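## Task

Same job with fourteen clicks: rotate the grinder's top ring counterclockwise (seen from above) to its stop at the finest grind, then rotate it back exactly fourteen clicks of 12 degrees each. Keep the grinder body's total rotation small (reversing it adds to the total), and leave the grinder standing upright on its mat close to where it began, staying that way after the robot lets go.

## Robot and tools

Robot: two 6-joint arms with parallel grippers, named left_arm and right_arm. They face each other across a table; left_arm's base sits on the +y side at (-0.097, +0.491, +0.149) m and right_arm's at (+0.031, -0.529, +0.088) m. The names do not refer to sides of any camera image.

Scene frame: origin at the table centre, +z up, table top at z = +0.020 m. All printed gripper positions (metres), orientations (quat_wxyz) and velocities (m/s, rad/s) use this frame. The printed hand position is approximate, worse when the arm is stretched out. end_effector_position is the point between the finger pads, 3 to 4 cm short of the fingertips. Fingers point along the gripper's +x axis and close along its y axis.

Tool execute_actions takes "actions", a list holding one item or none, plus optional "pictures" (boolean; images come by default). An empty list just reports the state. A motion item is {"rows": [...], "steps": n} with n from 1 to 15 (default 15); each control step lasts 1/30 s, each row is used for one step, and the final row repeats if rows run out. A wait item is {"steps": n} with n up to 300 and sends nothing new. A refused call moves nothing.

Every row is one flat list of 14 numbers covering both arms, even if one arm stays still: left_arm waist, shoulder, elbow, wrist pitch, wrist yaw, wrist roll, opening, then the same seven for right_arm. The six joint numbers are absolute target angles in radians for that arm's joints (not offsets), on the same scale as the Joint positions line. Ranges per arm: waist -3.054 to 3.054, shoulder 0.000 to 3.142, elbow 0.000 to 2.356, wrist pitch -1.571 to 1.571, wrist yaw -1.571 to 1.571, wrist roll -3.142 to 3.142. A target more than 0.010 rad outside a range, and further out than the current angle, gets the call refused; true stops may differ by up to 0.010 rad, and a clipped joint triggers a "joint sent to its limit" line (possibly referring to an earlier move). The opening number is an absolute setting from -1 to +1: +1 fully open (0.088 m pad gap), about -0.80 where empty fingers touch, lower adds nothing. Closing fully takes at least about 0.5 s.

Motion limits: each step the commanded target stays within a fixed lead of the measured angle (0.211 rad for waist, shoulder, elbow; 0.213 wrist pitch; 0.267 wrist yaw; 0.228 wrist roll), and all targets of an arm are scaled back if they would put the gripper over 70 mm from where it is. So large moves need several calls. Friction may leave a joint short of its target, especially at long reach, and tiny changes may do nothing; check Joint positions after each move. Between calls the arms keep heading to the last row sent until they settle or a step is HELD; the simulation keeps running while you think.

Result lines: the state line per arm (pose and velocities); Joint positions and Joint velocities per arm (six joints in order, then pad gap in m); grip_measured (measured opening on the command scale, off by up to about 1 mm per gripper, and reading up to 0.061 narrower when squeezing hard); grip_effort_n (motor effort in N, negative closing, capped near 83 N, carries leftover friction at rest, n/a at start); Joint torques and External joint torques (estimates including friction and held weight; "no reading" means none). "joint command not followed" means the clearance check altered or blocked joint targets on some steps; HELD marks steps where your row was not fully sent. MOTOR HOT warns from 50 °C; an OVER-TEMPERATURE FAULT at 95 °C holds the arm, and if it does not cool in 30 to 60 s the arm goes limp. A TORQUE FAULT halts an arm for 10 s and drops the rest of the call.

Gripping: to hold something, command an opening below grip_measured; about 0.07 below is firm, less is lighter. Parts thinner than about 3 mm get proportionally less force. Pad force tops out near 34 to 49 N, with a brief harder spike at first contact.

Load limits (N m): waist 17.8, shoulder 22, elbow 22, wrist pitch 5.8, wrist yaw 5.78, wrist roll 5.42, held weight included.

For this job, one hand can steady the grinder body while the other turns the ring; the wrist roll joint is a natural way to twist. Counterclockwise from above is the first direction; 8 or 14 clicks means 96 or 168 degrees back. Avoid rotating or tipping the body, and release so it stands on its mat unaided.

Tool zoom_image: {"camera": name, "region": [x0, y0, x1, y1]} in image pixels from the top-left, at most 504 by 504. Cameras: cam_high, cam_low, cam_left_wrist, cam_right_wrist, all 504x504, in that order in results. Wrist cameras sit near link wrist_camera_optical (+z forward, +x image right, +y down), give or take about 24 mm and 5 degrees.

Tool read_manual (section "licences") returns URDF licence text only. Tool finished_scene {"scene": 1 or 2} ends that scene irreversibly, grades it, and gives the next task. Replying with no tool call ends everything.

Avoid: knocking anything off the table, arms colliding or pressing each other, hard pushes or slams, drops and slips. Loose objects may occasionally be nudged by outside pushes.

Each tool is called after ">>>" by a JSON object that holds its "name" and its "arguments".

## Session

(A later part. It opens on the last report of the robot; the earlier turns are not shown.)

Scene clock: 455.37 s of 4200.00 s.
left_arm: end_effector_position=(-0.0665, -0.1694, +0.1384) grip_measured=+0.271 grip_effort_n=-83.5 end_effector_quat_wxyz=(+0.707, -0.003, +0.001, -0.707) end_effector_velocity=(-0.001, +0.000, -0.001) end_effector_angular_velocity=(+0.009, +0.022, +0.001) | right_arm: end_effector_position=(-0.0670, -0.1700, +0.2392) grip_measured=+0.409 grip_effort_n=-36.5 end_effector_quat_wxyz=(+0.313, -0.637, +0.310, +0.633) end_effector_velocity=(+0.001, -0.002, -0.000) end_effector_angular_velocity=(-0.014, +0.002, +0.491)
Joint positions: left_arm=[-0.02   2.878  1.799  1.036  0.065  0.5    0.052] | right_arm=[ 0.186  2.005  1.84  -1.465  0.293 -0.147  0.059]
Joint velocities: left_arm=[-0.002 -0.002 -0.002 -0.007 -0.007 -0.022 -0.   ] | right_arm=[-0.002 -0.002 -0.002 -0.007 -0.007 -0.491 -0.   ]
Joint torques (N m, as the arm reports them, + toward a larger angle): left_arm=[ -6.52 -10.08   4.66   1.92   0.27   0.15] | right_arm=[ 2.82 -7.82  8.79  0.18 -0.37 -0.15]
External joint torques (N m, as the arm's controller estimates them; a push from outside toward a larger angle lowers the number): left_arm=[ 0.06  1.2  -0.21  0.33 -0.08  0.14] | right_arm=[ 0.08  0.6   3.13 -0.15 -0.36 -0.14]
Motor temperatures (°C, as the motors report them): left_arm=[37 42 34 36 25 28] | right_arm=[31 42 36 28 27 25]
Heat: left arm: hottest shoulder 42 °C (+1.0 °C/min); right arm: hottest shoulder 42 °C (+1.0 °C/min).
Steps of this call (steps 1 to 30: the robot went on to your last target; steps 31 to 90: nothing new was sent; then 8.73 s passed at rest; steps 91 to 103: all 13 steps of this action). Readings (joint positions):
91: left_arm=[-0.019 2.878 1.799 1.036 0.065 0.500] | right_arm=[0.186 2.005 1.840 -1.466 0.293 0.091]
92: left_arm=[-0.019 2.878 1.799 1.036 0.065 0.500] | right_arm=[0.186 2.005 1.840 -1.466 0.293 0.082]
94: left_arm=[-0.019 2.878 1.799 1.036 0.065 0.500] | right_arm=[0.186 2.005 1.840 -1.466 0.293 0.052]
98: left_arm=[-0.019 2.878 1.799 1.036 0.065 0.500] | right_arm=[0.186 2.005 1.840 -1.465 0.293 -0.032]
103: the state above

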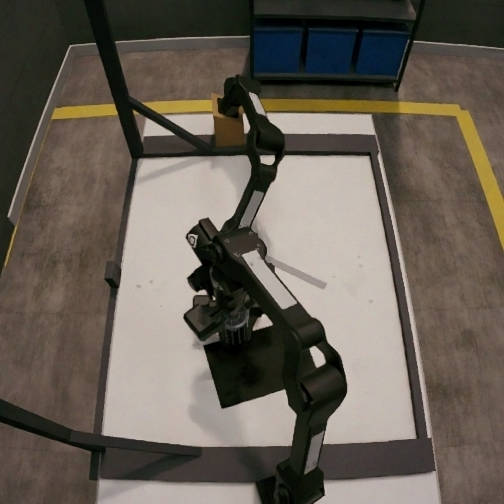

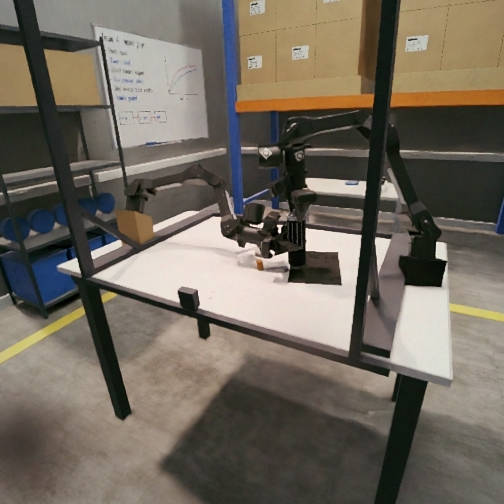

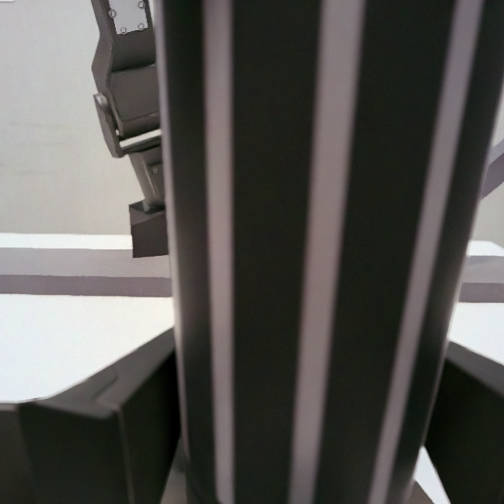

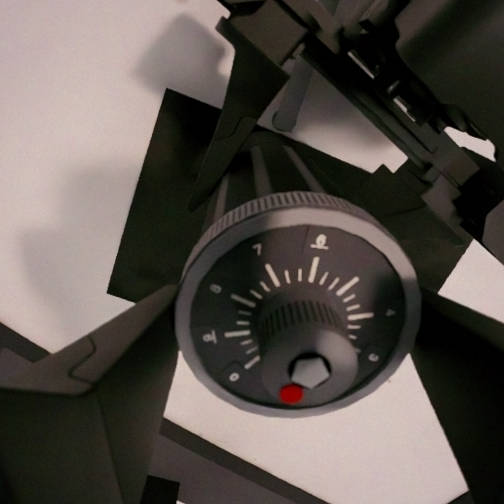

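>>> {"name": "execute_actions", "arguments": {"actions": [{"rows":[[-0.018,2.898,1.805,1.036,0.062,0.505,0.15,0.191,2.004,1.865,-1.464,0.286,-0.215,0.402],[-0.018,2.898,1.805,1.036,0.062,0.505,0.15,0.191,2.004,1.865,-1.464,0.286,-0.23,0.402],[-0.018,2.898,1.805,1.036,0.062,0.505,0.15,0.191,2.004,1.865,-1.464,0.286,-0.245,0.402],[-0.018,2.898,1.805,1.036,0.062,0.505,0.15,0.191,2.004,1.865,-1.464,0.286,-0.26,0.402],[-0.018,2.898,1.805,1.036,0.062,0.505,0.15,0.191,2.004,1.865,-1.464,0.286,-0.275,0.402],[-0.018,2.898,1.805,1.036,0.062,0.505,0.15,0.191,2.004,1.865,-1.464,0.286,-0.29,0.402],[-0.018,2.898,1.805,1.036,0.062,0.505,0.15,0.191,2.004,1.865,-1.464,0.286,-0.305,0.402],[-0.018,2.898,1.805,1.036,0.062,0.505,0.15,0.191,2.004,1.865,-1.464,0.286,-0.32,0.402]],"steps":12}], "pictures": true}}

Scene clock: 463.67 s of 4200.00 s.
left_arm: end_effector_position=(-0.0668, -0.1694, +0.1386) grip_measured=+0.271 grip_effort_n=-83.5 end_effector_quat_wxyz=(+0.707, -0.003, +0.001, -0.708) end_effector_velocity=(-0.001, +0.000, -0.001) end_effector_angular_velocity=(+0.009, +0.008, +0.001) | right_arm: end_effector_position=(-0.0671, -0.1697, +0.2394) grip_measured=+0.409 grip_effort_n=-36.5 end_effector_quat_wxyz=(+0.262, -0.659, +0.259, +0.656) end_effector_velocity=(+0.002, -0.003, +0.000) end_effector_angular_velocity=(-0.011, +0.002, +0.124)
Joint positions: left_arm=[-0.02   2.878  1.799  1.036  0.065  0.5    0.052] | right_arm=[ 0.186  2.005  1.841 -1.464  0.293 -0.305  0.059]
Joint velocities: left_arm=[-0.002 -0.002 -0.002 -0.007 -0.007 -0.007  0.   ] | right_arm=[-0.002 -0.007 -0.007 -0.007 -0.007 -0.125  0.   ]
Joint torques (N m, as the arm reports them, + toward a larger angle): left_arm=[ -6.53 -10.1    4.66   1.92   0.27   0.14] | right_arm=[ 2.83 -7.75  8.72  0.21 -0.34 -0.16]
External joint torques (N m, as the arm's controller estimates them; a push from outside toward a larger angle lowers the number): left_arm=[ 0.04  1.23 -0.23  0.32 -0.08  0.13] | right_arm=[ 0.04  0.8   3.02 -0.11 -0.32 -0.16]
Motor temperatures (°C, as the motors report them): left_arm=[37 42 34 36 25 28] | right_arm=[31 42 36 28 27 25]
Heat: left arm: hottest shoulder 42 °C (+1.0 °C/min); right arm: hottest shoulder 42 °C (+1.0 °C/min).
Steps of this call (steps 1 to 30: the robot went on to your last target; steps 31 to 90: nothing new was sent; then 4.90 s passed at rest; steps 91 to 102: all 12 steps of this action). Readings (joint positions):
91: left_arm=[-0.020 2.878 1.799 1.036 0.065 0.500] | right_arm=[0.186 2.005 1.841 -1.464 0.293 -0.200]
92: left_arm=[-0.020 2.878 1.799 1.036 0.065 0.500] | right_arm=[0.186 2.005 1.841 -1.464 0.293 -0.206]
94: left_arm=[-0.020 2.878 1.799 1.036 0.065 0.500] | right_arm=[0.186 2.005 1.841 -1.464 0.293 -0.226]
98: left_arm=[-0.020 2.878 1.799 1.036 0.065 0.500] | right_arm=[0.186 2.005 1.841 -1.464 0.293 -0.276]
102: the state above

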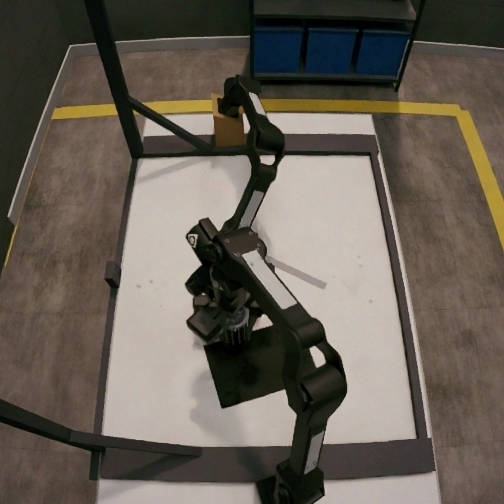

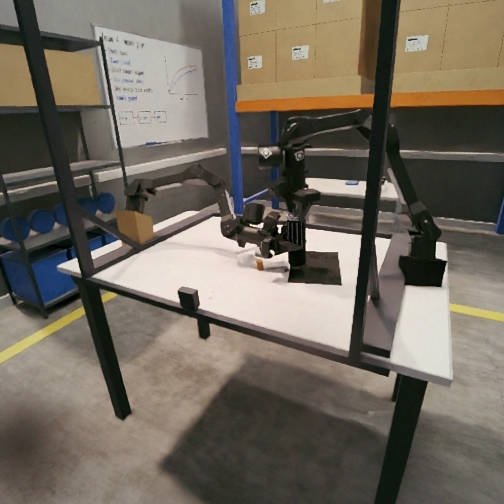

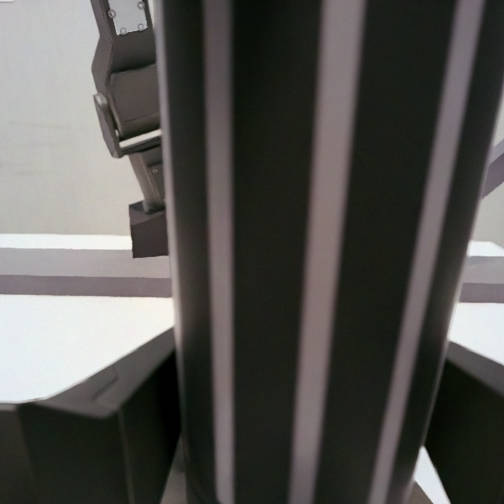

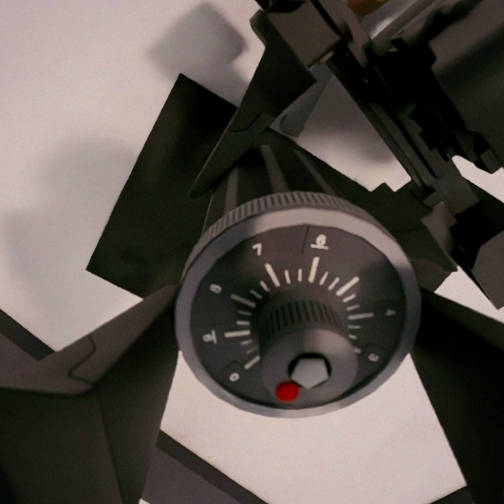

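No stop yet; continue.

>>> {"name": "execute_actions", "arguments": {"actions": [{"rows":[[-0.018,2.898,1.805,1.036,0.062,0.505,0.15,0.191,2.004,1.865,-1.464,0.286,-0.335,0.402],[-0.018,2.898,1.805,1.036,0.062,0.505,0.15,0.191,2.004,1.865,-1.464,0.286,-0.355,0.402],[-0.018,2.898,1.805,1.036,0.062,0.505,0.15,0.191,2.004,1.865,-1.464,0.286,-0.375,0.402],[-0.018,2.898,1.805,1.036,0.062,0.505,0.15,0.191,2.004,1.865,-1.464,0.286,-0.395,0.402],[-0.018,2.898,1.805,1.036,0.062,0.505,0.15,0.191,2.004,1.865,-1.464,0.286,-0.415,0.402],[-0.018,2.898,1.805,1.036,0.062,0.505,0.15,0.191,2.004,1.865,-1.464,0.286,-0.435,0.402],[-0.018,2.898,1.805,1.036,0.062,0.505,0.15,0.191,2.004,1.865,-1.464,0.286,-0.455,0.402],[-0.018,2.898,1.805,1.036,0.062,0.505,0.15,0.191,2.004,1.865,-1.464,0.286,-0.475,0.402],[-0.018,2.898,1.805,1.036,0.062,0.505,0.15,0.191,2.004,1.865,-1.464,0.286,-0.495,0.402],[-0.018,2.898,1.805,1.036,0.062,0.505,0.15,0.191,2.004,1.865,-1.464,0.286,-0.515,0.402]],"steps":13}], "pictures": true}}

Scene clock: 470.83 s of 4200.00 s.
left_arm: end_effector_position=(-0.0668, -0.1694, +0.1386) grip_measured=+0.271 grip_effort_n=-83.5 end_effector_quat_wxyz=(+0.707, -0.003, +0.001, -0.708) end_effector_velocity=(-0.001, -0.001, -0.002) end_effector_angular_velocity=(+0.017, -0.006, -0.004) | right_arm: end_effector_position=(-0.0672, -0.1694, +0.2395) grip_measured=+0.409 grip_effort_n=-37.0 end_effector_quat_wxyz=(+0.201, -0.680, +0.197, +0.677) end_effector_velocity=(-0.001, -0.002, +0.001) end_effector_angular_velocity=(-0.015, +0.017, +0.211)
Joint positions: left_arm=[-0.02   2.878  1.799  1.036  0.065  0.5    0.052] | right_arm=[ 0.186  2.005  1.841 -1.463  0.293 -0.49   0.059]
Joint velocities: left_arm=[-0.002 -0.002  0.002 -0.022 -0.007  0.007  0.   ] | right_arm=[-0.002 -0.002  0.002 -0.007 -0.022 -0.212 -0.   ]
Joint torques (N m, as the arm reports them, + toward a larger angle): left_arm=[ -6.48 -10.11   4.71   1.93   0.27   0.15] | right_arm=[ 2.72 -7.67  8.71  0.07 -0.36 -0.13]
External joint torques (N m, as the arm's controller estimates them; a push from outside toward a larger angle lowers the number): left_arm=[ 0.18  1.17 -0.17  0.34 -0.08  0.13] | right_arm=[-0.07  0.81  3.01 -0.27 -0.33 -0.13]
Motor temperatures (°C, as the motors report them): left_arm=[37 42 34 36 25 28] | right_arm=[31 42 36 28 27 25]
Heat: left arm: hottest shoulder 42 °C (+1.0 °C/min); right arm: hottest shoulder 42 °C (+1.0 °C/min).
Steps of this call (steps 1 to 30: the robot went on to your last target; steps 31 to 90: nothing new was sent; then 3.73 s passed at rest; steps 91 to 103: all 13 steps of this action). Readings (joint positions):
91: left_arm=[-0.020 2.878 1.799 1.036 0.065 0.500] | right_arm=[0.186 2.005 1.841 -1.463 0.293 -0.319]
92: left_arm=[-0.020 2.878 1.799 1.036 0.065 0.500] | right_arm=[0.186 2.005 1.841 -1.463 0.293 -0.327]
94: left_arm=[-0.020 2.878 1.799 1.036 0.065 0.500] | right_arm=[0.186 2.005 1.841 -1.463 0.293 -0.351]
98: left_arm=[-0.020 2.878 1.799 1.036 0.065 0.500] | right_arm=[0.186 2.005 1.841 -1.463 0.293 -0.420]
103: the state above

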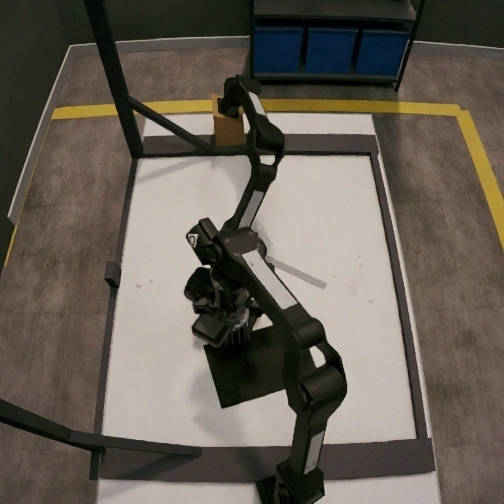

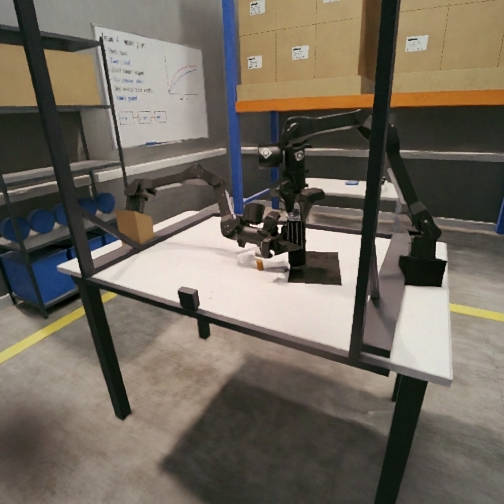

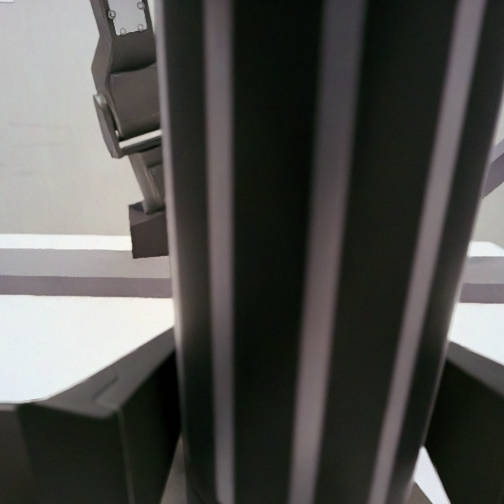

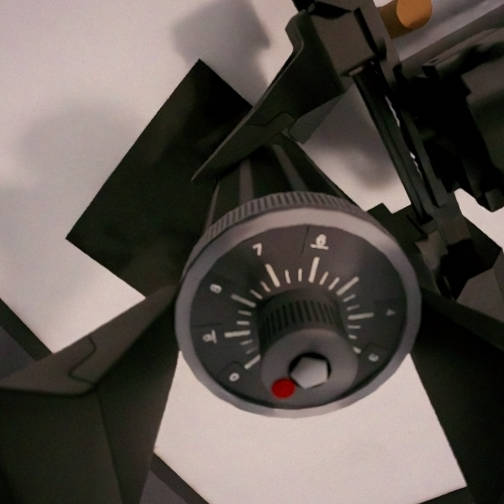

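>>> {"name": "execute_actions", "arguments": {"actions": [{"rows":[[-0.018,2.898,1.805,1.036,0.062,0.505,0.15,0.191,2.004,1.865,-1.464,0.286,-0.53,0.402],[-0.018,2.898,1.805,1.036,0.062,0.505,0.15,0.191,2.004,1.865,-1.464,0.286,-0.55,0.402],[-0.018,2.898,1.805,1.036,0.062,0.505,0.15,0.191,2.004,1.865,-1.464,0.286,-0.57,0.402],[-0.018,2.898,1.805,1.036,0.062,0.505,0.15,0.191,2.004,1.865,-1.464,0.286,-0.59,0.402],[-0.018,2.898,1.805,1.036,0.062,0.505,0.15,0.191,2.004,1.865,-1.464,0.286,-0.61,0.402],[-0.018,2.898,1.805,1.036,0.062,0.505,0.15,0.191,2.004,1.865,-1.464,0.286,-0.63,0.402],[-0.018,2.898,1.805,1.036,0.062,0.505,0.15,0.191,2.004,1.865,-1.464,0.286,-0.65,0.402],[-0.018,2.898,1.805,1.036,0.062,0.505,0.15,0.191,2.004,1.865,-1.464,0.286,-0.67,0.402],[-0.018,2.898,1.805,1.036,0.062,0.505,0.15,0.191,2.004,1.865,-1.464,0.286,-0.69,0.402],[-0.018,2.898,1.805,1.036,0.062,0.505,0.15,0.191,2.004,1.865,-1.464,0.286,-0.71,0.402]],"steps":13}], "pictures": true}}

Scene clock: 478.47 s of 4200.00 s.
left_arm: end_effector_position=(-0.0669, -0.1695, +0.1388) grip_measured=+0.271 grip_effort_n=-83.5 end_effector_quat_wxyz=(+0.707, -0.003, +0.000, -0.708) end_effector_velocity=(+0.002, +0.000, -0.002) end_effector_angular_velocity=(+0.011, -0.021, +0.005) | right_arm: end_effector_position=(-0.0673, -0.1692, +0.2397) grip_measured=+0.409 grip_effort_n=-37.0 end_effector_quat_wxyz=(+0.134, -0.696, +0.130, +0.693) end_effector_velocity=(+0.004, -0.003, +0.001) end_effector_angular_velocity=(-0.021, -0.003, +0.225)
Joint positions: left_arm=[-0.02   2.878  1.799  1.036  0.065  0.501  0.052] | right_arm=[ 0.186  2.005  1.842 -1.462  0.293 -0.684  0.059]
Joint velocities: left_arm=[ 0.002 -0.002 -0.002 -0.007 -0.007  0.022  0.   ] | right_arm=[-0.007 -0.002  0.002 -0.022 -0.007 -0.227 -0.   ]
Joint torques (N m, as the arm reports them, + toward a larger angle): left_arm=[ -6.51 -10.09   4.67   1.94   0.27   0.14] | right_arm=[ 2.92 -7.61  8.53  0.07 -0.36 -0.11]
External joint torques (N m, as the arm's controller estimates them; a push from outside toward a larger angle lowers the number): left_arm=[-0.05  1.19 -0.19  0.35 -0.07  0.13] | right_arm=[ 0.17  0.86  2.86 -0.25 -0.32 -0.11]
Motor temperatures (°C, as the motors report them): left_arm=[37 42 34 36 25 28] | right_arm=[31 42 36 28 27 25]
Heat: left arm: hottest shoulder 42 °C (+1.0 °C/min); right arm: hottest shoulder 42 °C (+1.0 °C/min).
Steps of this call (steps 1 to 30: the robot went on to your last target; steps 31 to 90: nothing new was sent; then 4.20 s passed at rest; steps 91 to 103: all 13 steps of this action). Readings (joint positions):
91: left_arm=[-0.020 2.878 1.799 1.036 0.065 0.500] | right_arm=[0.186 2.005 1.842 -1.463 0.293 -0.514]
92: left_arm=[-0.020 2.878 1.799 1.036 0.065 0.500] | right_arm=[0.186 2.005 1.842 -1.463 0.293 -0.522]
94: left_arm=[-0.020 2.878 1.799 1.036 0.065 0.500] | right_arm=[0.186 2.005 1.842 -1.463 0.293 -0.546]
98: left_arm=[-0.020 2.878 1.799 1.036 0.065 0.500] | right_arm=[0.186 2.005 1.842 -1.463 0.293 -0.614]
103: the state above

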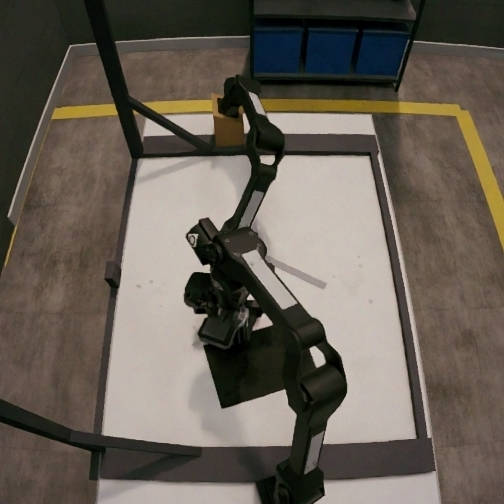

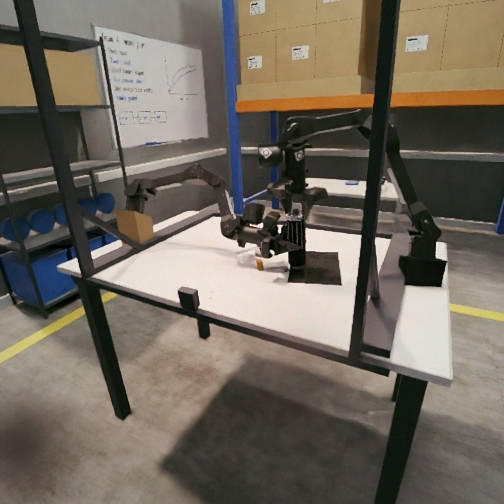

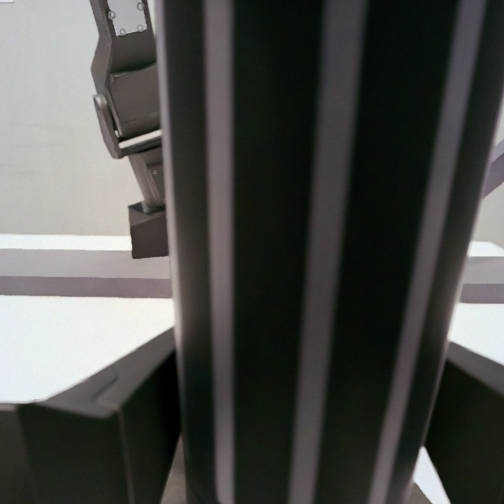

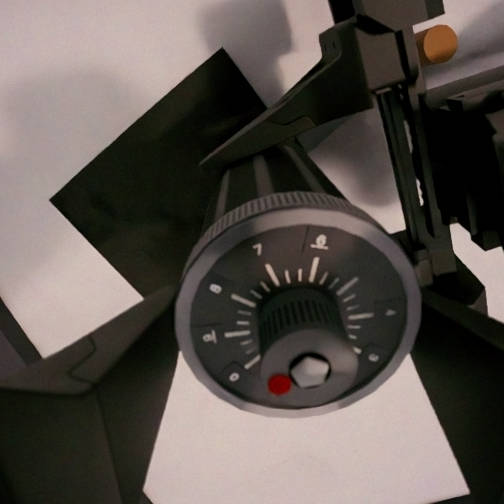

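>>> {"name": "execute_actions", "arguments": {"actions": [{"rows":[[-0.018,2.898,1.805,1.036,0.062,0.505,0.15,0.191,2.004,1.865,-1.464,0.286,-0.725,0.402],[-0.018,2.898,1.805,1.036,0.062,0.505,0.15,0.191,2.004,1.865,-1.464,0.286,-0.75,0.402],[-0.018,2.898,1.805,1.036,0.062,0.505,0.15,0.191,2.004,1.865,-1.464,0.286,-0.775,0.402],[-0.018,2.898,1.805,1.036,0.062,0.505,0.15,0.191,2.004,1.865,-1.464,0.286,-0.8,0.402],[-0.018,2.898,1.805,1.036,0.062,0.505,0.15,0.191,2.004,1.865,-1.464,0.286,-0.825,0.402],[-0.018,2.898,1.805,1.036,0.062,0.505,0.15,0.191,2.004,1.865,-1.464,0.286,-0.85,0.402],[-0.018,2.898,1.805,1.036,0.062,0.505,0.15,0.191,2.004,1.865,-1.464,0.286,-0.875,0.402],[-0.018,2.898,1.805,1.036,0.062,0.505,0.15,0.191,2.004,1.865,-1.464,0.286,-0.9,0.402],[-0.018,2.898,1.805,1.036,0.062,0.505,0.15,0.191,2.004,1.865,-1.464,0.286,-0.925,0.402],[-0.018,2.898,1.805,1.036,0.062,0.505,0.15,0.191,2.004,1.865,-1.464,0.286,-0.95,0.402],[-0.018,2.898,1.805,1.036,0.062,0.505,0.15,0.191,2.004,1.865,-1.464,0.286,-0.975,0.402],[-0.018,2.898,1.805,1.036,0.062,0.505,0.15,0.191,2.004,1.865,-1.464,0.286,-1.0,0.402]],"steps":14}], "pictures": true}}

Scene clock: 487.03 s of 4200.00 s.
left_arm: end_effector_position=(-0.0671, -0.1695, +0.1390) grip_measured=+0.271 grip_effort_n=-83.5 end_effector_quat_wxyz=(+0.706, -0.002, -0.001, -0.708) end_effector_velocity=(+0.000, +0.001, -0.005) end_effector_angular_velocity=(+0.015, +0.008, +0.003) | right_arm: end_effector_position=(-0.0674, -0.1688, +0.2399) grip_measured=+0.409 grip_effort_n=-37.0 end_effector_quat_wxyz=(+0.038, -0.708, +0.033, +0.705) end_effector_velocity=(+0.001, -0.002, -0.000) end_effector_angular_velocity=(-0.012, +0.001, +0.359)
Joint positions: left_arm=[-0.021  2.878  1.799  1.036  0.065  0.503  0.052] | right_arm=[ 0.186  2.005  1.843 -1.461  0.293 -0.96   0.059]
Joint velocities: left_arm=[ 0.002  0.002 -0.002 -0.007 -0.007 -0.007  0.   ] | right_arm=[-0.002 -0.002 -0.002 -0.007 -0.007 -0.359  0.   ]
Joint torques (N m, as the arm reports them, + toward a larger angle): left_arm=[ -6.48 -10.16   4.61   1.92   0.25   0.07] | right_arm=[ 2.89 -7.67  8.61  0.01 -0.33 -0.13]
External joint torques (N m, as the arm's controller estimates them; a push from outside toward a larger angle lowers the number): left_arm=[-0.05  1.03 -0.21  0.35 -0.09  0.06] | right_arm=[ 0.09  0.66  3.   -0.3  -0.28 -0.12]
Motor temperatures (°C, as the motors report them): left_arm=[37 43 34 36 25 28] | right_arm=[31 42 36 28 27 25]
Heat: left arm: hottest shoulder 43 °C (+1.0 °C/min); right arm: hottest shoulder 42 °C (+0.0 °C/min).
Steps of this call (steps 1 to 30: the robot went on to your last target; steps 31 to 90: nothing new was sent; then 5.10 s passed at rest; steps 91 to 104: all 14 steps of this action). Readings (joint positions):
91: left_arm=[-0.020 2.878 1.799 1.036 0.065 0.501] | right_arm=[0.186 2.005 1.842 -1.462 0.293 -0.708]
92: left_arm=[-0.020 2.878 1.799 1.036 0.065 0.501] | right_arm=[0.186 2.005 1.842 -1.462 0.293 -0.717]
94: left_arm=[-0.020 2.878 1.799 1.036 0.065 0.501] | right_arm=[0.186 2.005 1.842 -1.462 0.293 -0.748]
98: left_arm=[-0.020 2.878 1.799 1.036 0.065 0.502] | right_arm=[0.186 2.005 1.842 -1.462 0.293 -0.832]
104: the state above

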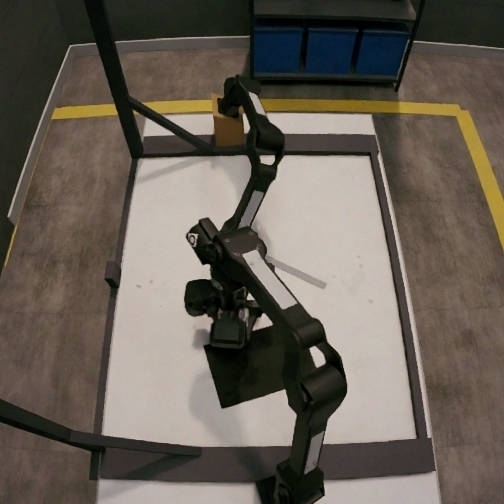

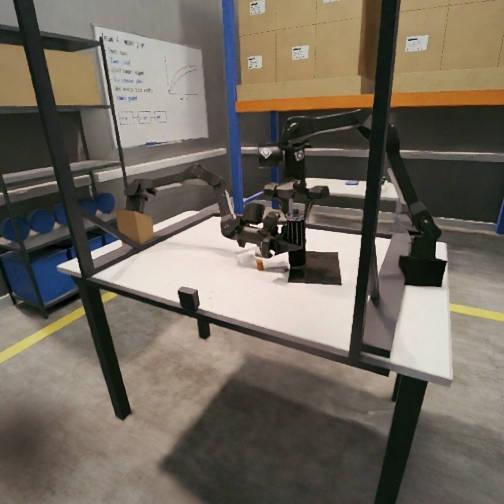

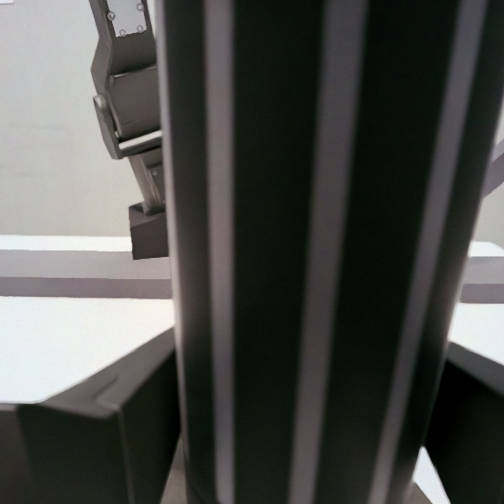

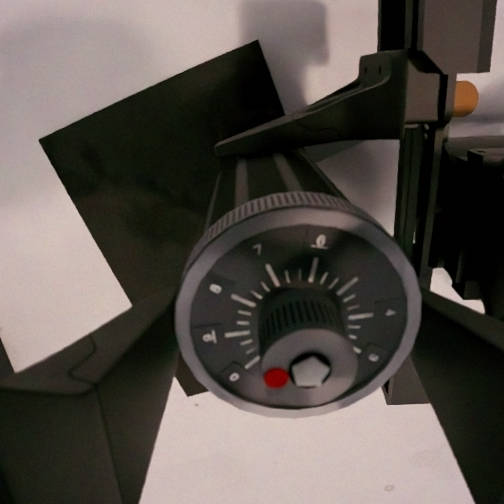

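>>> {"name": "execute_actions", "arguments": {"actions": [{"rows":[[-0.018,2.898,1.805,1.036,0.062,0.505,0.15,0.191,2.004,1.865,-1.464,0.286,-1.02,0.402],[-0.018,2.898,1.805,1.036,0.062,0.505,0.15,0.191,2.004,1.865,-1.464,0.286,-1.045,0.402],[-0.018,2.898,1.805,1.036,0.062,0.505,0.15,0.191,2.004,1.865,-1.464,0.286,-1.07,0.402],[-0.018,2.898,1.805,1.036,0.062,0.505,0.15,0.191,2.004,1.865,-1.464,0.286,-1.095,0.402],[-0.018,2.898,1.805,1.036,0.062,0.505,0.15,0.191,2.004,1.865,-1.464,0.286,-1.12,0.402],[-0.018,2.898,1.805,1.036,0.062,0.505,0.15,0.191,2.004,1.865,-1.464,0.286,-1.145,0.402],[-0.018,2.898,1.805,1.036,0.062,0.505,0.15,0.191,2.004,1.865,-1.464,0.286,-1.17,0.402],[-0.018,2.898,1.805,1.036,0.062,0.505,0.15,0.191,2.004,1.865,-1.464,0.286,-1.195,0.402],[-0.018,2.898,1.805,1.036,0.062,0.505,0.15,0.191,2.004,1.865,-1.464,0.286,-1.22,0.402],[-0.018,2.898,1.805,1.036,0.062,0.505,0.15,0.191,2.004,1.865,-1.464,0.286,-1.245,0.402],[-0.018,2.898,1.805,1.036,0.062,0.505,0.15,0.191,2.004,1.865,-1.464,0.286,-1.27,0.402],[-0.018,2.898,1.805,1.036,0.062,0.505,0.15,0.191,2.004,1.865,-1.464,0.286,-1.295,0.402],[-0.018,2.898,1.805,1.036,0.062,0.505,0.15,0.191,2.004,1.865,-1.464,0.286,-1.32,0.402]],"steps":15}], "pictures": true}}

Scene clock: 499.63 s of 4200.00 s.
left_arm: end_effector_position=(-0.0670, -0.1696, +0.1393) grip_measured=+0.271 grip_effort_n=-83.5 end_effector_quat_wxyz=(+0.707, -0.002, -0.002, -0.708) end_effector_velocity=(-0.001, +0.000, -0.001) end_effector_angular_velocity=(+0.009, +0.008, +0.001) | right_arm: end_effector_position=(-0.0675, -0.1685, +0.2401) grip_measured=+0.409 grip_effort_n=-37.0 end_effector_quat_wxyz=(+0.075, +0.704, +0.079, -0.701) end_effector_velocity=(-0.002, -0.000, -0.000) end_effector_angular_velocity=(-0.006, +0.020, +0.340)
Joint positions: left_arm=[-0.021  2.878  1.8    1.037  0.065  0.505  0.052] | right_arm=[ 0.186  2.005  1.844 -1.46   0.293 -1.28   0.059]
Joint velocities: left_arm=[-0.002 -0.002 -0.002 -0.007 -0.007 -0.007  0.   ] | right_arm=[-0.002 -0.002 -0.002  0.007 -0.022 -0.344 -0.   ]
Joint torques (N m, as the arm reports them, + toward a larger angle): left_arm=[ -6.43 -10.07   4.57   1.9    0.27   0.  ] | right_arm=[ 2.74 -7.49  8.37 -0.07 -0.39 -0.13]
External joint torques (N m, as the arm's controller estimates them; a push from outside toward a larger angle lowers the number): left_arm=[ 0.22  1.22 -0.3   0.32 -0.09 -0.01] | right_arm=[-0.1   0.92  2.72 -0.39 -0.32 -0.1 ]
Motor temperatures (°C, as the motors report them): left_arm=[37 43 34 36 25 28] | right_arm=[31 42 36 28 27 25]
Heat: left arm: hottest shoulder 43 °C (+1.0 °C/min); right arm: hottest shoulder 42 °C (+0.0 °C/min).
Steps of this call (steps 1 to 30: the robot went on to your last target; steps 31 to 90: nothing new was sent; then 9.10 s passed at rest; steps 91 to 105: all 15 steps of this action). Readings (joint positions):
91: left_arm=[-0.021 2.878 1.799 1.036 0.065 0.503] | right_arm=[0.186 2.005 1.843 -1.461 0.293 -1.001]
92: left_arm=[-0.021 2.878 1.799 1.036 0.065 0.503] | right_arm=[0.186 2.005 1.843 -1.461 0.293 -1.010]
94: left_arm=[-0.021 2.878 1.800 1.036 0.065 0.504] | right_arm=[0.186 2.005 1.843 -1.461 0.293 -1.042]
98: left_arm=[-0.021 2.878 1.800 1.036 0.065 0.504] | right_arm=[0.186 2.005 1.843 -1.461 0.293 -1.126]
105: the state above

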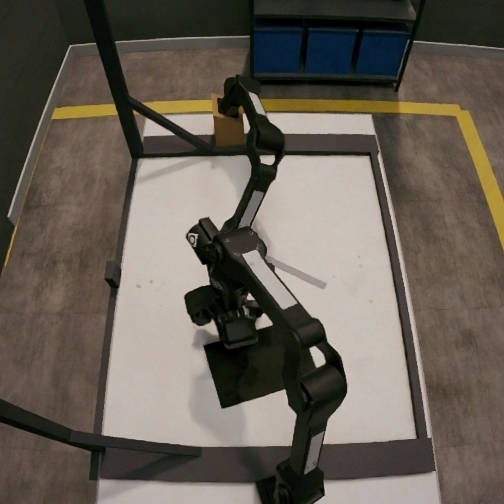

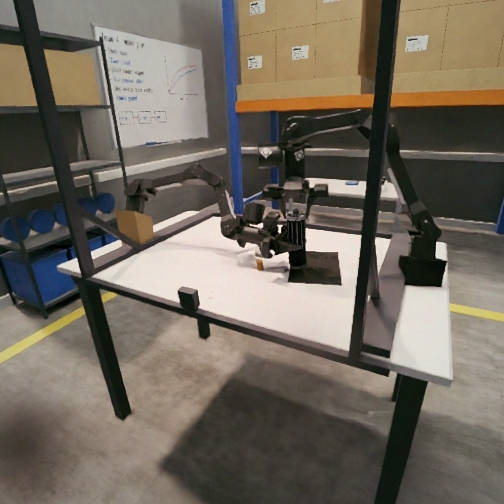

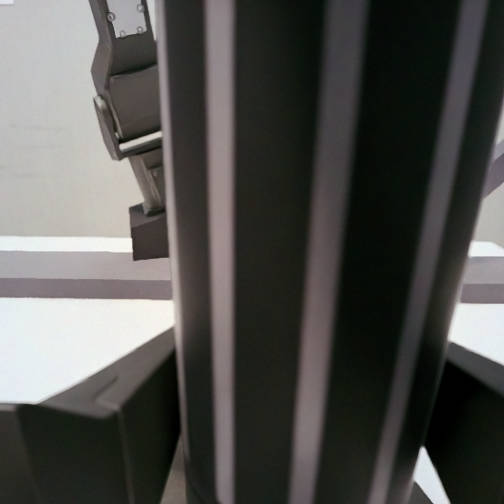

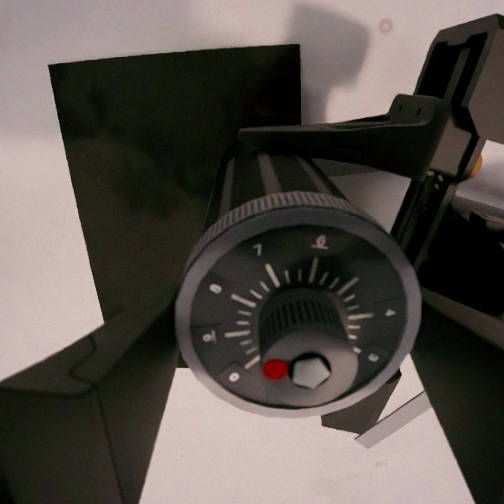

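>>> {"name": "execute_actions", "arguments": {"actions": [{"rows":[[-0.018,2.898,1.805,1.036,0.062,0.505,0.15,0.191,2.004,1.865,-1.464,0.286,-1.34,0.402],[-0.018,2.898,1.805,1.036,0.062,0.505,0.15,0.191,2.004,1.865,-1.464,0.286,-1.365,0.402],[-0.018,2.898,1.805,1.036,0.062,0.505,0.15,0.191,2.004,1.865,-1.464,0.286,-1.39,0.402],[-0.018,2.898,1.805,1.036,0.062,0.505,0.15,0.191,2.004,1.865,-1.464,0.286,-1.415,0.402],[-0.018,2.898,1.805,1.036,0.062,0.505,0.15,0.191,2.004,1.865,-1.464,0.286,-1.44,0.402],[-0.018,2.898,1.805,1.036,0.062,0.505,0.15,0.191,2.004,1.865,-1.464,0.286,-1.465,0.402],[-0.018,2.898,1.805,1.036,0.062,0.505,0.15,0.191,2.004,1.865,-1.464,0.286,-1.49,0.402],[-0.018,2.898,1.805,1.036,0.062,0.505,0.15,0.191,2.004,1.865,-1.464,0.286,-1.515,0.402],[-0.018,2.898,1.805,1.036,0.062,0.505,0.15,0.191,2.004,1.865,-1.464,0.286,-1.54,0.402],[-0.018,2.898,1.805,1.036,0.062,0.505,0.15,0.191,2.004,1.865,-1.464,0.286,-1.565,0.402],[-0.018,2.898,1.805,1.036,0.062,0.505,0.15,0.191,2.004,1.865,-1.464,0.286,-1.59,0.402],[-0.018,2.898,1.805,1.036,0.062,0.505,0.15,0.191,2.004,1.865,-1.464,0.286,-1.615,0.402],[-0.018,2.898,1.805,1.036,0.062,0.505,0.15,0.191,2.004,1.865,-1.464,0.286,-1.64,0.402]],"steps":15}], "pictures": true}}

Scene clock: 509.60 s of 4200.00 s.
left_arm: end_effector_position=(-0.0670, -0.1696, +0.1393) grip_measured=+0.271 grip_effort_n=-83.5 end_effector_quat_wxyz=(+0.707, -0.001, -0.003, -0.708) end_effector_velocity=(+0.005, -0.001, -0.002) end_effector_angular_velocity=(+0.014, -0.022, +0.020) | right_arm: end_effector_position=(-0.0679, -0.1684, +0.2402) grip_measured=+0.409 grip_effort_n=-37.0 end_effector_quat_wxyz=(+0.185, +0.683, +0.190, -0.681) end_effector_velocity=(+0.000, -0.001, -0.001) end_effector_angular_velocity=(-0.011, -0.000, +0.373)
Joint positions: left_arm=[-0.021  2.878  1.8    1.037  0.065  0.509  0.052] | right_arm=[ 0.186  2.005  1.844 -1.46   0.292 -1.599  0.059]
Joint velocities: left_arm=[ 0.002 -0.002  0.002 -0.007 -0.022  0.022  0.   ] | right_arm=[-0.002  0.002  0.002 -0.007 -0.007 -0.374 -0.   ]
Joint torques (N m, as the arm reports them, + toward a larger angle): left_arm=[ -6.43 -10.11   4.56   1.89   0.26  -0.1 ] | right_arm=[ 2.78 -7.64  8.49 -0.17 -0.36 -0.12]
External joint torques (N m, as the arm's controller estimates them; a push from outside toward a larger angle lowers the number): left_arm=[ 0.01  1.18 -0.32  0.31 -0.08 -0.1 ] | right_arm=[-0.02  0.72  2.87 -0.46 -0.29 -0.11]
Motor temperatures (°C, as the motors report them): left_arm=[37 43 34 36 25 28] | right_arm=[31 42 36 28 28 25]
Heat: left arm: hottest shoulder 43 °C (+1.0 °C/min); right arm: hottest shoulder 42 °C (+0.0 °C/min).
Steps of this call (steps 1 to 30: the robot went on to your last target; steps 31 to 90: nothing new was sent; then 6.47 s passed at rest; steps 91 to 105: all 15 steps of this action). Readings (joint positions):
91: left_arm=[-0.021 2.878 1.800 1.037 0.065 0.506] | right_arm=[0.186 2.005 1.844 -1.460 0.293 -1.319]
92: left_arm=[-0.021 2.878 1.800 1.037 0.065 0.506] | right_arm=[0.186 2.005 1.844 -1.460 0.293 -1.328]
94: left_arm=[-0.021 2.878 1.800 1.037 0.065 0.506] | right_arm=[0.186 2.005 1.844 -1.460 0.293 -1.360]
98: left_arm=[-0.021 2.878 1.800 1.037 0.065 0.507] | right_arm=[0.186 2.005 1.844 -1.460 0.293 -1.446]
105: the state above

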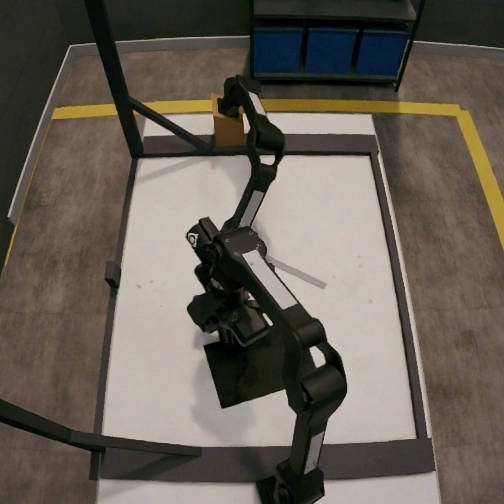

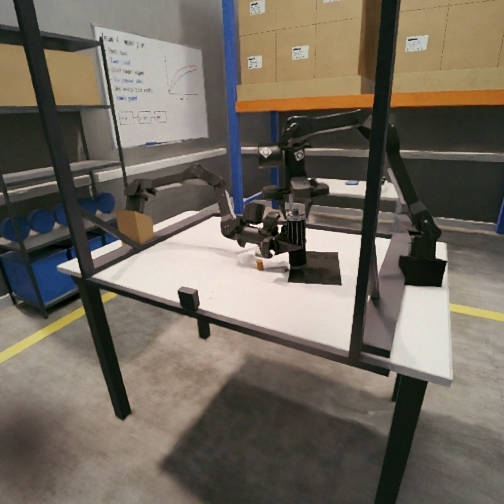

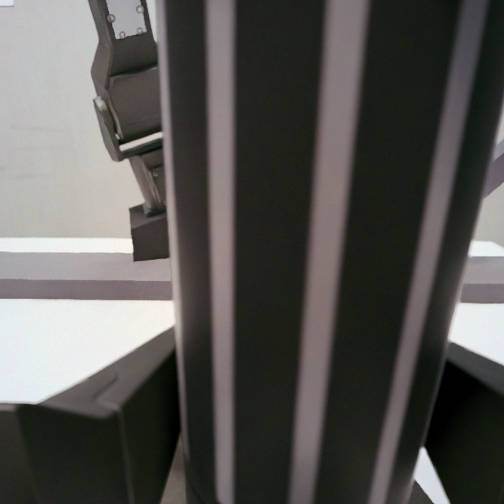

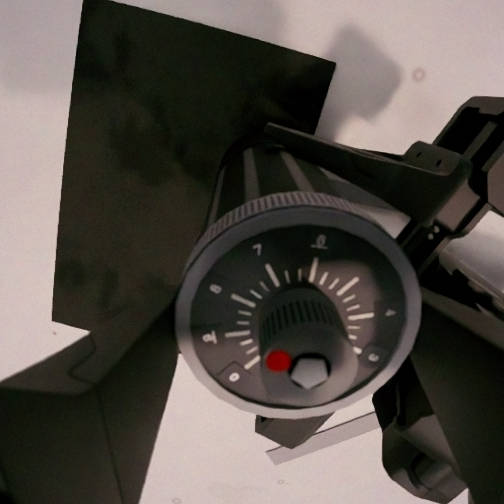

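>>> {"name": "execute_actions", "arguments": {"actions": [{"rows":[[-0.018,2.898,1.805,1.036,0.062,0.505,0.15,0.191,2.004,1.865,-1.464,0.286,-1.66,0.402],[-0.018,2.898,1.805,1.036,0.062,0.505,0.15,0.191,2.004,1.865,-1.464,0.286,-1.685,0.402],[-0.018,2.898,1.805,1.036,0.062,0.505,0.15,0.191,2.004,1.865,-1.464,0.286,-1.71,0.402],[-0.018,2.898,1.805,1.036,0.062,0.505,0.15,0.191,2.004,1.865,-1.464,0.286,-1.735,0.402],[-0.018,2.898,1.805,1.036,0.062,0.505,0.15,0.191,2.004,1.865,-1.464,0.286,-1.76,0.402],[-0.018,2.898,1.805,1.036,0.062,0.505,0.15,0.191,2.004,1.865,-1.464,0.286,-1.785,0.402],[-0.018,2.898,1.805,1.036,0.062,0.505,0.15,0.191,2.004,1.865,-1.464,0.286,-1.81,0.402],[-0.018,2.898,1.805,1.036,0.062,0.505,0.15,0.191,2.004,1.865,-1.464,0.286,-1.835,0.402],[-0.018,2.898,1.805,1.036,0.062,0.505,0.15,0.191,2.004,1.865,-1.464,0.286,-1.86,0.402],[-0.018,2.898,1.805,1.036,0.062,0.505,0.15,0.191,2.004,1.865,-1.464,0.286,-1.885,0.402],[-0.018,2.898,1.805,1.036,0.062,0.505,0.15,0.191,2.004,1.865,-1.464,0.286,-1.91,0.402],[-0.018,2.898,1.805,1.036,0.062,0.505,0.15,0.191,2.004,1.865,-1.464,0.286,-1.935,0.402],[-0.018,2.898,1.805,1.036,0.062,0.505,0.15,0.191,2.004,1.865,-1.464,0.286,-1.96,0.402]],"steps":15}], "pictures": true}}

Scene clock: 518.30 s of 4200.00 s.
left_arm: end_effector_position=(-0.0669, -0.1697, +0.1394) grip_measured=+0.271 grip_effort_n=-83.5 end_effector_quat_wxyz=(+0.707, +0.000, -0.004, -0.707) end_effector_velocity=(-0.003, +0.001, +0.002) end_effector_angular_velocity=(-0.002, +0.007, +0.001) | right_arm: end_effector_position=(-0.0684, -0.1685, +0.2402) grip_measured=+0.409 grip_effort_n=-37.4 end_effector_quat_wxyz=(+0.291, +0.643, +0.296, -0.643) end_effector_velocity=(-0.001, -0.002, +0.001) end_effector_angular_velocity=(-0.012, +0.015, +0.372)
Joint positions: left_arm=[-0.021  2.878  1.8    1.037  0.065  0.512  0.052] | right_arm=[ 0.186  2.005  1.844 -1.459  0.288 -1.919  0.059]
Joint velocities: left_arm=[-0.007 -0.002 -0.007  0.007 -0.007 -0.007  0.   ] | right_arm=[-0.002 -0.002  0.002 -0.007 -0.022 -0.374  0.   ]
Joint torques (N m, as the arm reports them, + toward a larger angle): left_arm=[ -6.46 -10.09   4.56   1.89   0.27  -0.16] | right_arm=[ 2.74 -7.66  8.19 -0.19 -0.2  -0.14]
External joint torques (N m, as the arm's controller estimates them; a push from outside toward a larger angle lowers the number): left_arm=[ 0.19  1.15 -0.28  0.31 -0.09 -0.17] | right_arm=[-0.08  0.74  2.56 -0.47 -0.14 -0.13]
Motor temperatures (°C, as the motors report them): left_arm=[37 43 34 36 25 28] | right_arm=[31 42 36 28 28 25]
Heat: left arm: hottest shoulder 43 °C (+1.0 °C/min); right arm: hottest shoulder 42 °C (+0.0 °C/min).
Steps of this call (steps 1 to 30: the robot went on to your last target; steps 31 to 90: nothing new was sent; then 5.20 s passed at rest; steps 91 to 105: all 15 steps of this action). Readings (joint positions):
91: left_arm=[-0.021 2.878 1.800 1.037 0.065 0.510] | right_arm=[0.186 2.005 1.844 -1.459 0.291 -1.641]
92: left_arm=[-0.021 2.878 1.800 1.037 0.065 0.510] | right_arm=[0.186 2.005 1.844 -1.459 0.291 -1.651]
94: left_arm=[-0.021 2.878 1.800 1.037 0.065 0.510] | right_arm=[0.186 2.005 1.844 -1.459 0.291 -1.682]
98: left_arm=[-0.021 2.878 1.800 1.037 0.065 0.510] | right_arm=[0.186 2.005 1.844 -1.459 0.290 -1.765]
105: the state above

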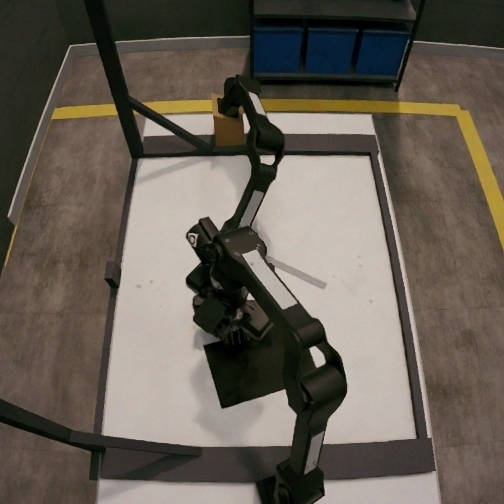

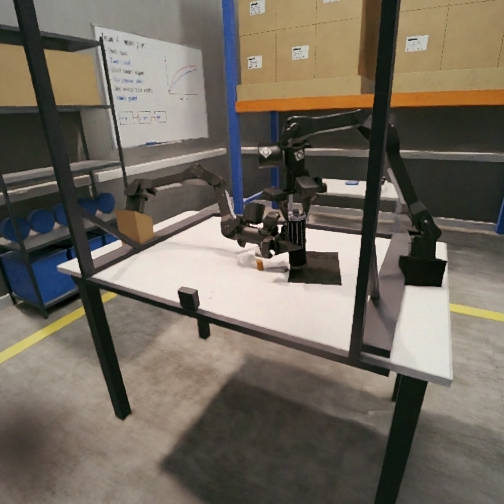

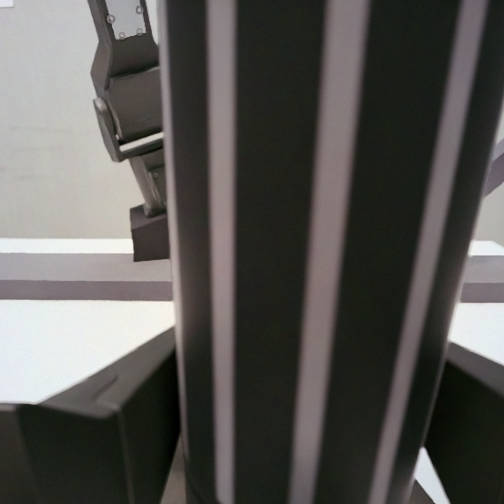

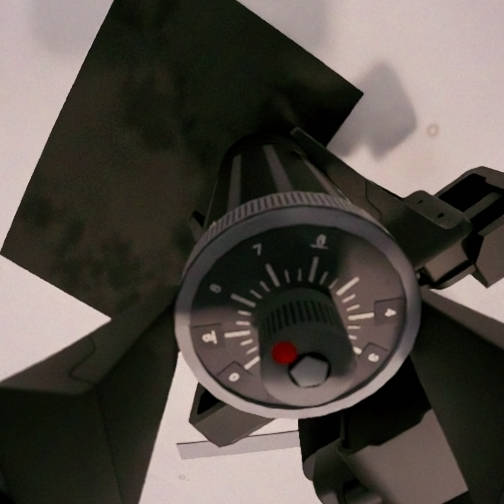

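>>> {"name": "execute_actions", "arguments": {"actions": [{"rows":[[-0.018,2.898,1.805,1.036,0.062,0.505,0.15,0.191,2.004,1.865,-1.464,0.286,-1.98,0.402],[-0.018,2.898,1.805,1.036,0.062,0.505,0.15,0.191,2.004,1.865,-1.464,0.286,-2.005,0.402],[-0.018,2.898,1.805,1.036,0.062,0.505,0.15,0.191,2.004,1.865,-1.464,0.286,-2.03,0.402],[-0.018,2.898,1.805,1.036,0.062,0.505,0.15,0.191,2.004,1.865,-1.464,0.286,-2.055,0.402],[-0.018,2.898,1.805,1.036,0.062,0.505,0.15,0.191,2.004,1.865,-1.464,0.286,-2.08,0.402],[-0.018,2.898,1.805,1.036,0.062,0.505,0.15,0.191,2.004,1.865,-1.464,0.286,-2.105,0.402],[-0.018,2.898,1.805,1.036,0.062,0.505,0.15,0.191,2.004,1.865,-1.464,0.286,-2.13,0.402],[-0.018,2.898,1.805,1.036,0.062,0.505,0.15,0.191,2.004,1.865,-1.464,0.286,-2.155,0.402],[-0.018,2.898,1.805,1.036,0.062,0.505,0.15,0.191,2.004,1.865,-1.464,0.286,-2.18,0.402],[-0.018,2.898,1.805,1.036,0.062,0.505,0.15,0.191,2.004,1.865,-1.464,0.286,-2.205,0.402],[-0.018,2.898,1.805,1.036,0.062,0.505,0.15,0.191,2.004,1.865,-1.464,0.286,-2.23,0.402],[-0.018,2.898,1.805,1.036,0.062,0.505,0.15,0.191,2.004,1.865,-1.464,0.286,-2.255,0.402],[-0.018,2.898,1.805,1.036,0.062,0.505,0.15,0.191,2.004,1.865,-1.464,0.286,-2.28,0.402]],"steps":15}], "pictures": true}}

Scene clock: 531.37 s of 4200.00 s.
left_arm: end_effector_position=(-0.0669, -0.1697, +0.1394) grip_measured=+0.271 grip_effort_n=-83.5 end_effector_quat_wxyz=(+0.707, +0.001, -0.005, -0.707) end_effector_velocity=(-0.003, +0.001, -0.005) end_effector_angular_velocity=(+0.026, -0.006, -0.009) | right_arm: end_effector_position=(-0.0689, -0.1688, +0.2402) grip_measured=+0.409 grip_effort_n=-37.4 end_effector_quat_wxyz=(+0.390, +0.587, +0.395, -0.589) end_effector_velocity=(+0.000, -0.002, -0.002) end_effector_angular_velocity=(-0.012, -0.001, +0.360)
Joint positions: left_arm=[-0.021  2.878  1.8    1.037  0.065  0.514  0.052] | right_arm=[ 0.186  2.005  1.844 -1.459  0.284 -2.24   0.059]
Joint velocities: left_arm=[-0.002 -0.002 -0.007 -0.022 -0.007  0.007 -0.   ] | right_arm=[-0.002  0.002 -0.002 -0.007 -0.007 -0.359 -0.   ]
Joint torques (N m, as the arm reports them, + toward a larger angle): left_arm=[ -6.44 -10.07   4.53   1.9    0.27  -0.22] | right_arm=[ 2.78 -7.49  8.19 -0.21 -0.01 -0.03]
External joint torques (N m, as the arm's controller estimates them; a push from outside toward a larger angle lowers the number): left_arm=[ 0.12  1.17 -0.32  0.32 -0.08 -0.23] | right_arm=[ 0.03  0.79  2.66 -0.46  0.03 -0.02]
Motor temperatures (°C, as the motors report them): left_arm=[38 43 34 36 25 28] | right_arm=[31 42 36 28 27 25]
Heat: left arm: hottest shoulder 43 °C (+1.0 °C/min); right arm: hottest shoulder 42 °C (+0.0 °C/min).
Steps of this call (steps 1 to 30: the robot went on to your last target; steps 31 to 90: nothing new was sent; then 9.57 s passed at rest; steps 91 to 105: all 15 steps of this action). Readings (joint positions):
91: left_arm=[-0.021 2.878 1.800 1.037 0.065 0.513] | right_arm=[0.186 2.005 1.844 -1.459 0.288 -1.959]
92: left_arm=[-0.021 2.878 1.800 1.037 0.065 0.513] | right_arm=[0.186 2.005 1.844 -1.459 0.288 -1.969]
94: left_arm=[-0.021 2.878 1.800 1.037 0.065 0.513] | right_arm=[0.186 2.005 1.844 -1.459 0.287 -2.001]
98: left_arm=[-0.021 2.878 1.800 1.037 0.065 0.513] | right_arm=[0.186 2.005 1.844 -1.459 0.286 -2.086]
105: the state above

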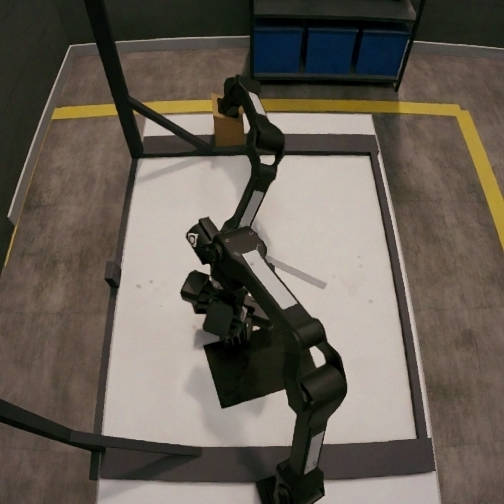

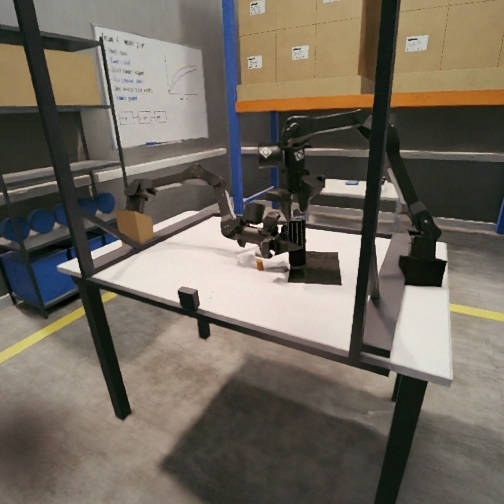

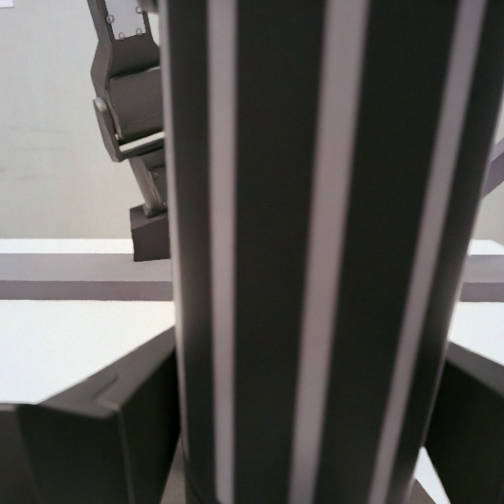

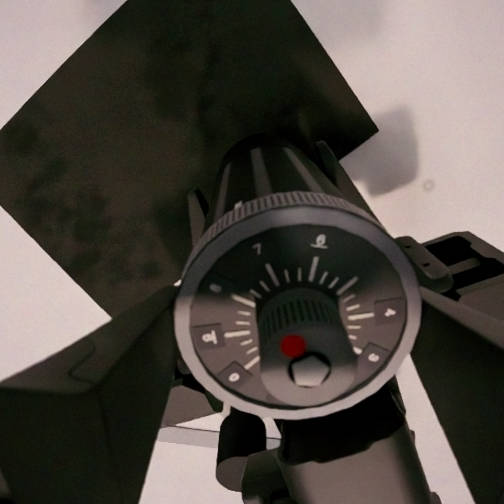

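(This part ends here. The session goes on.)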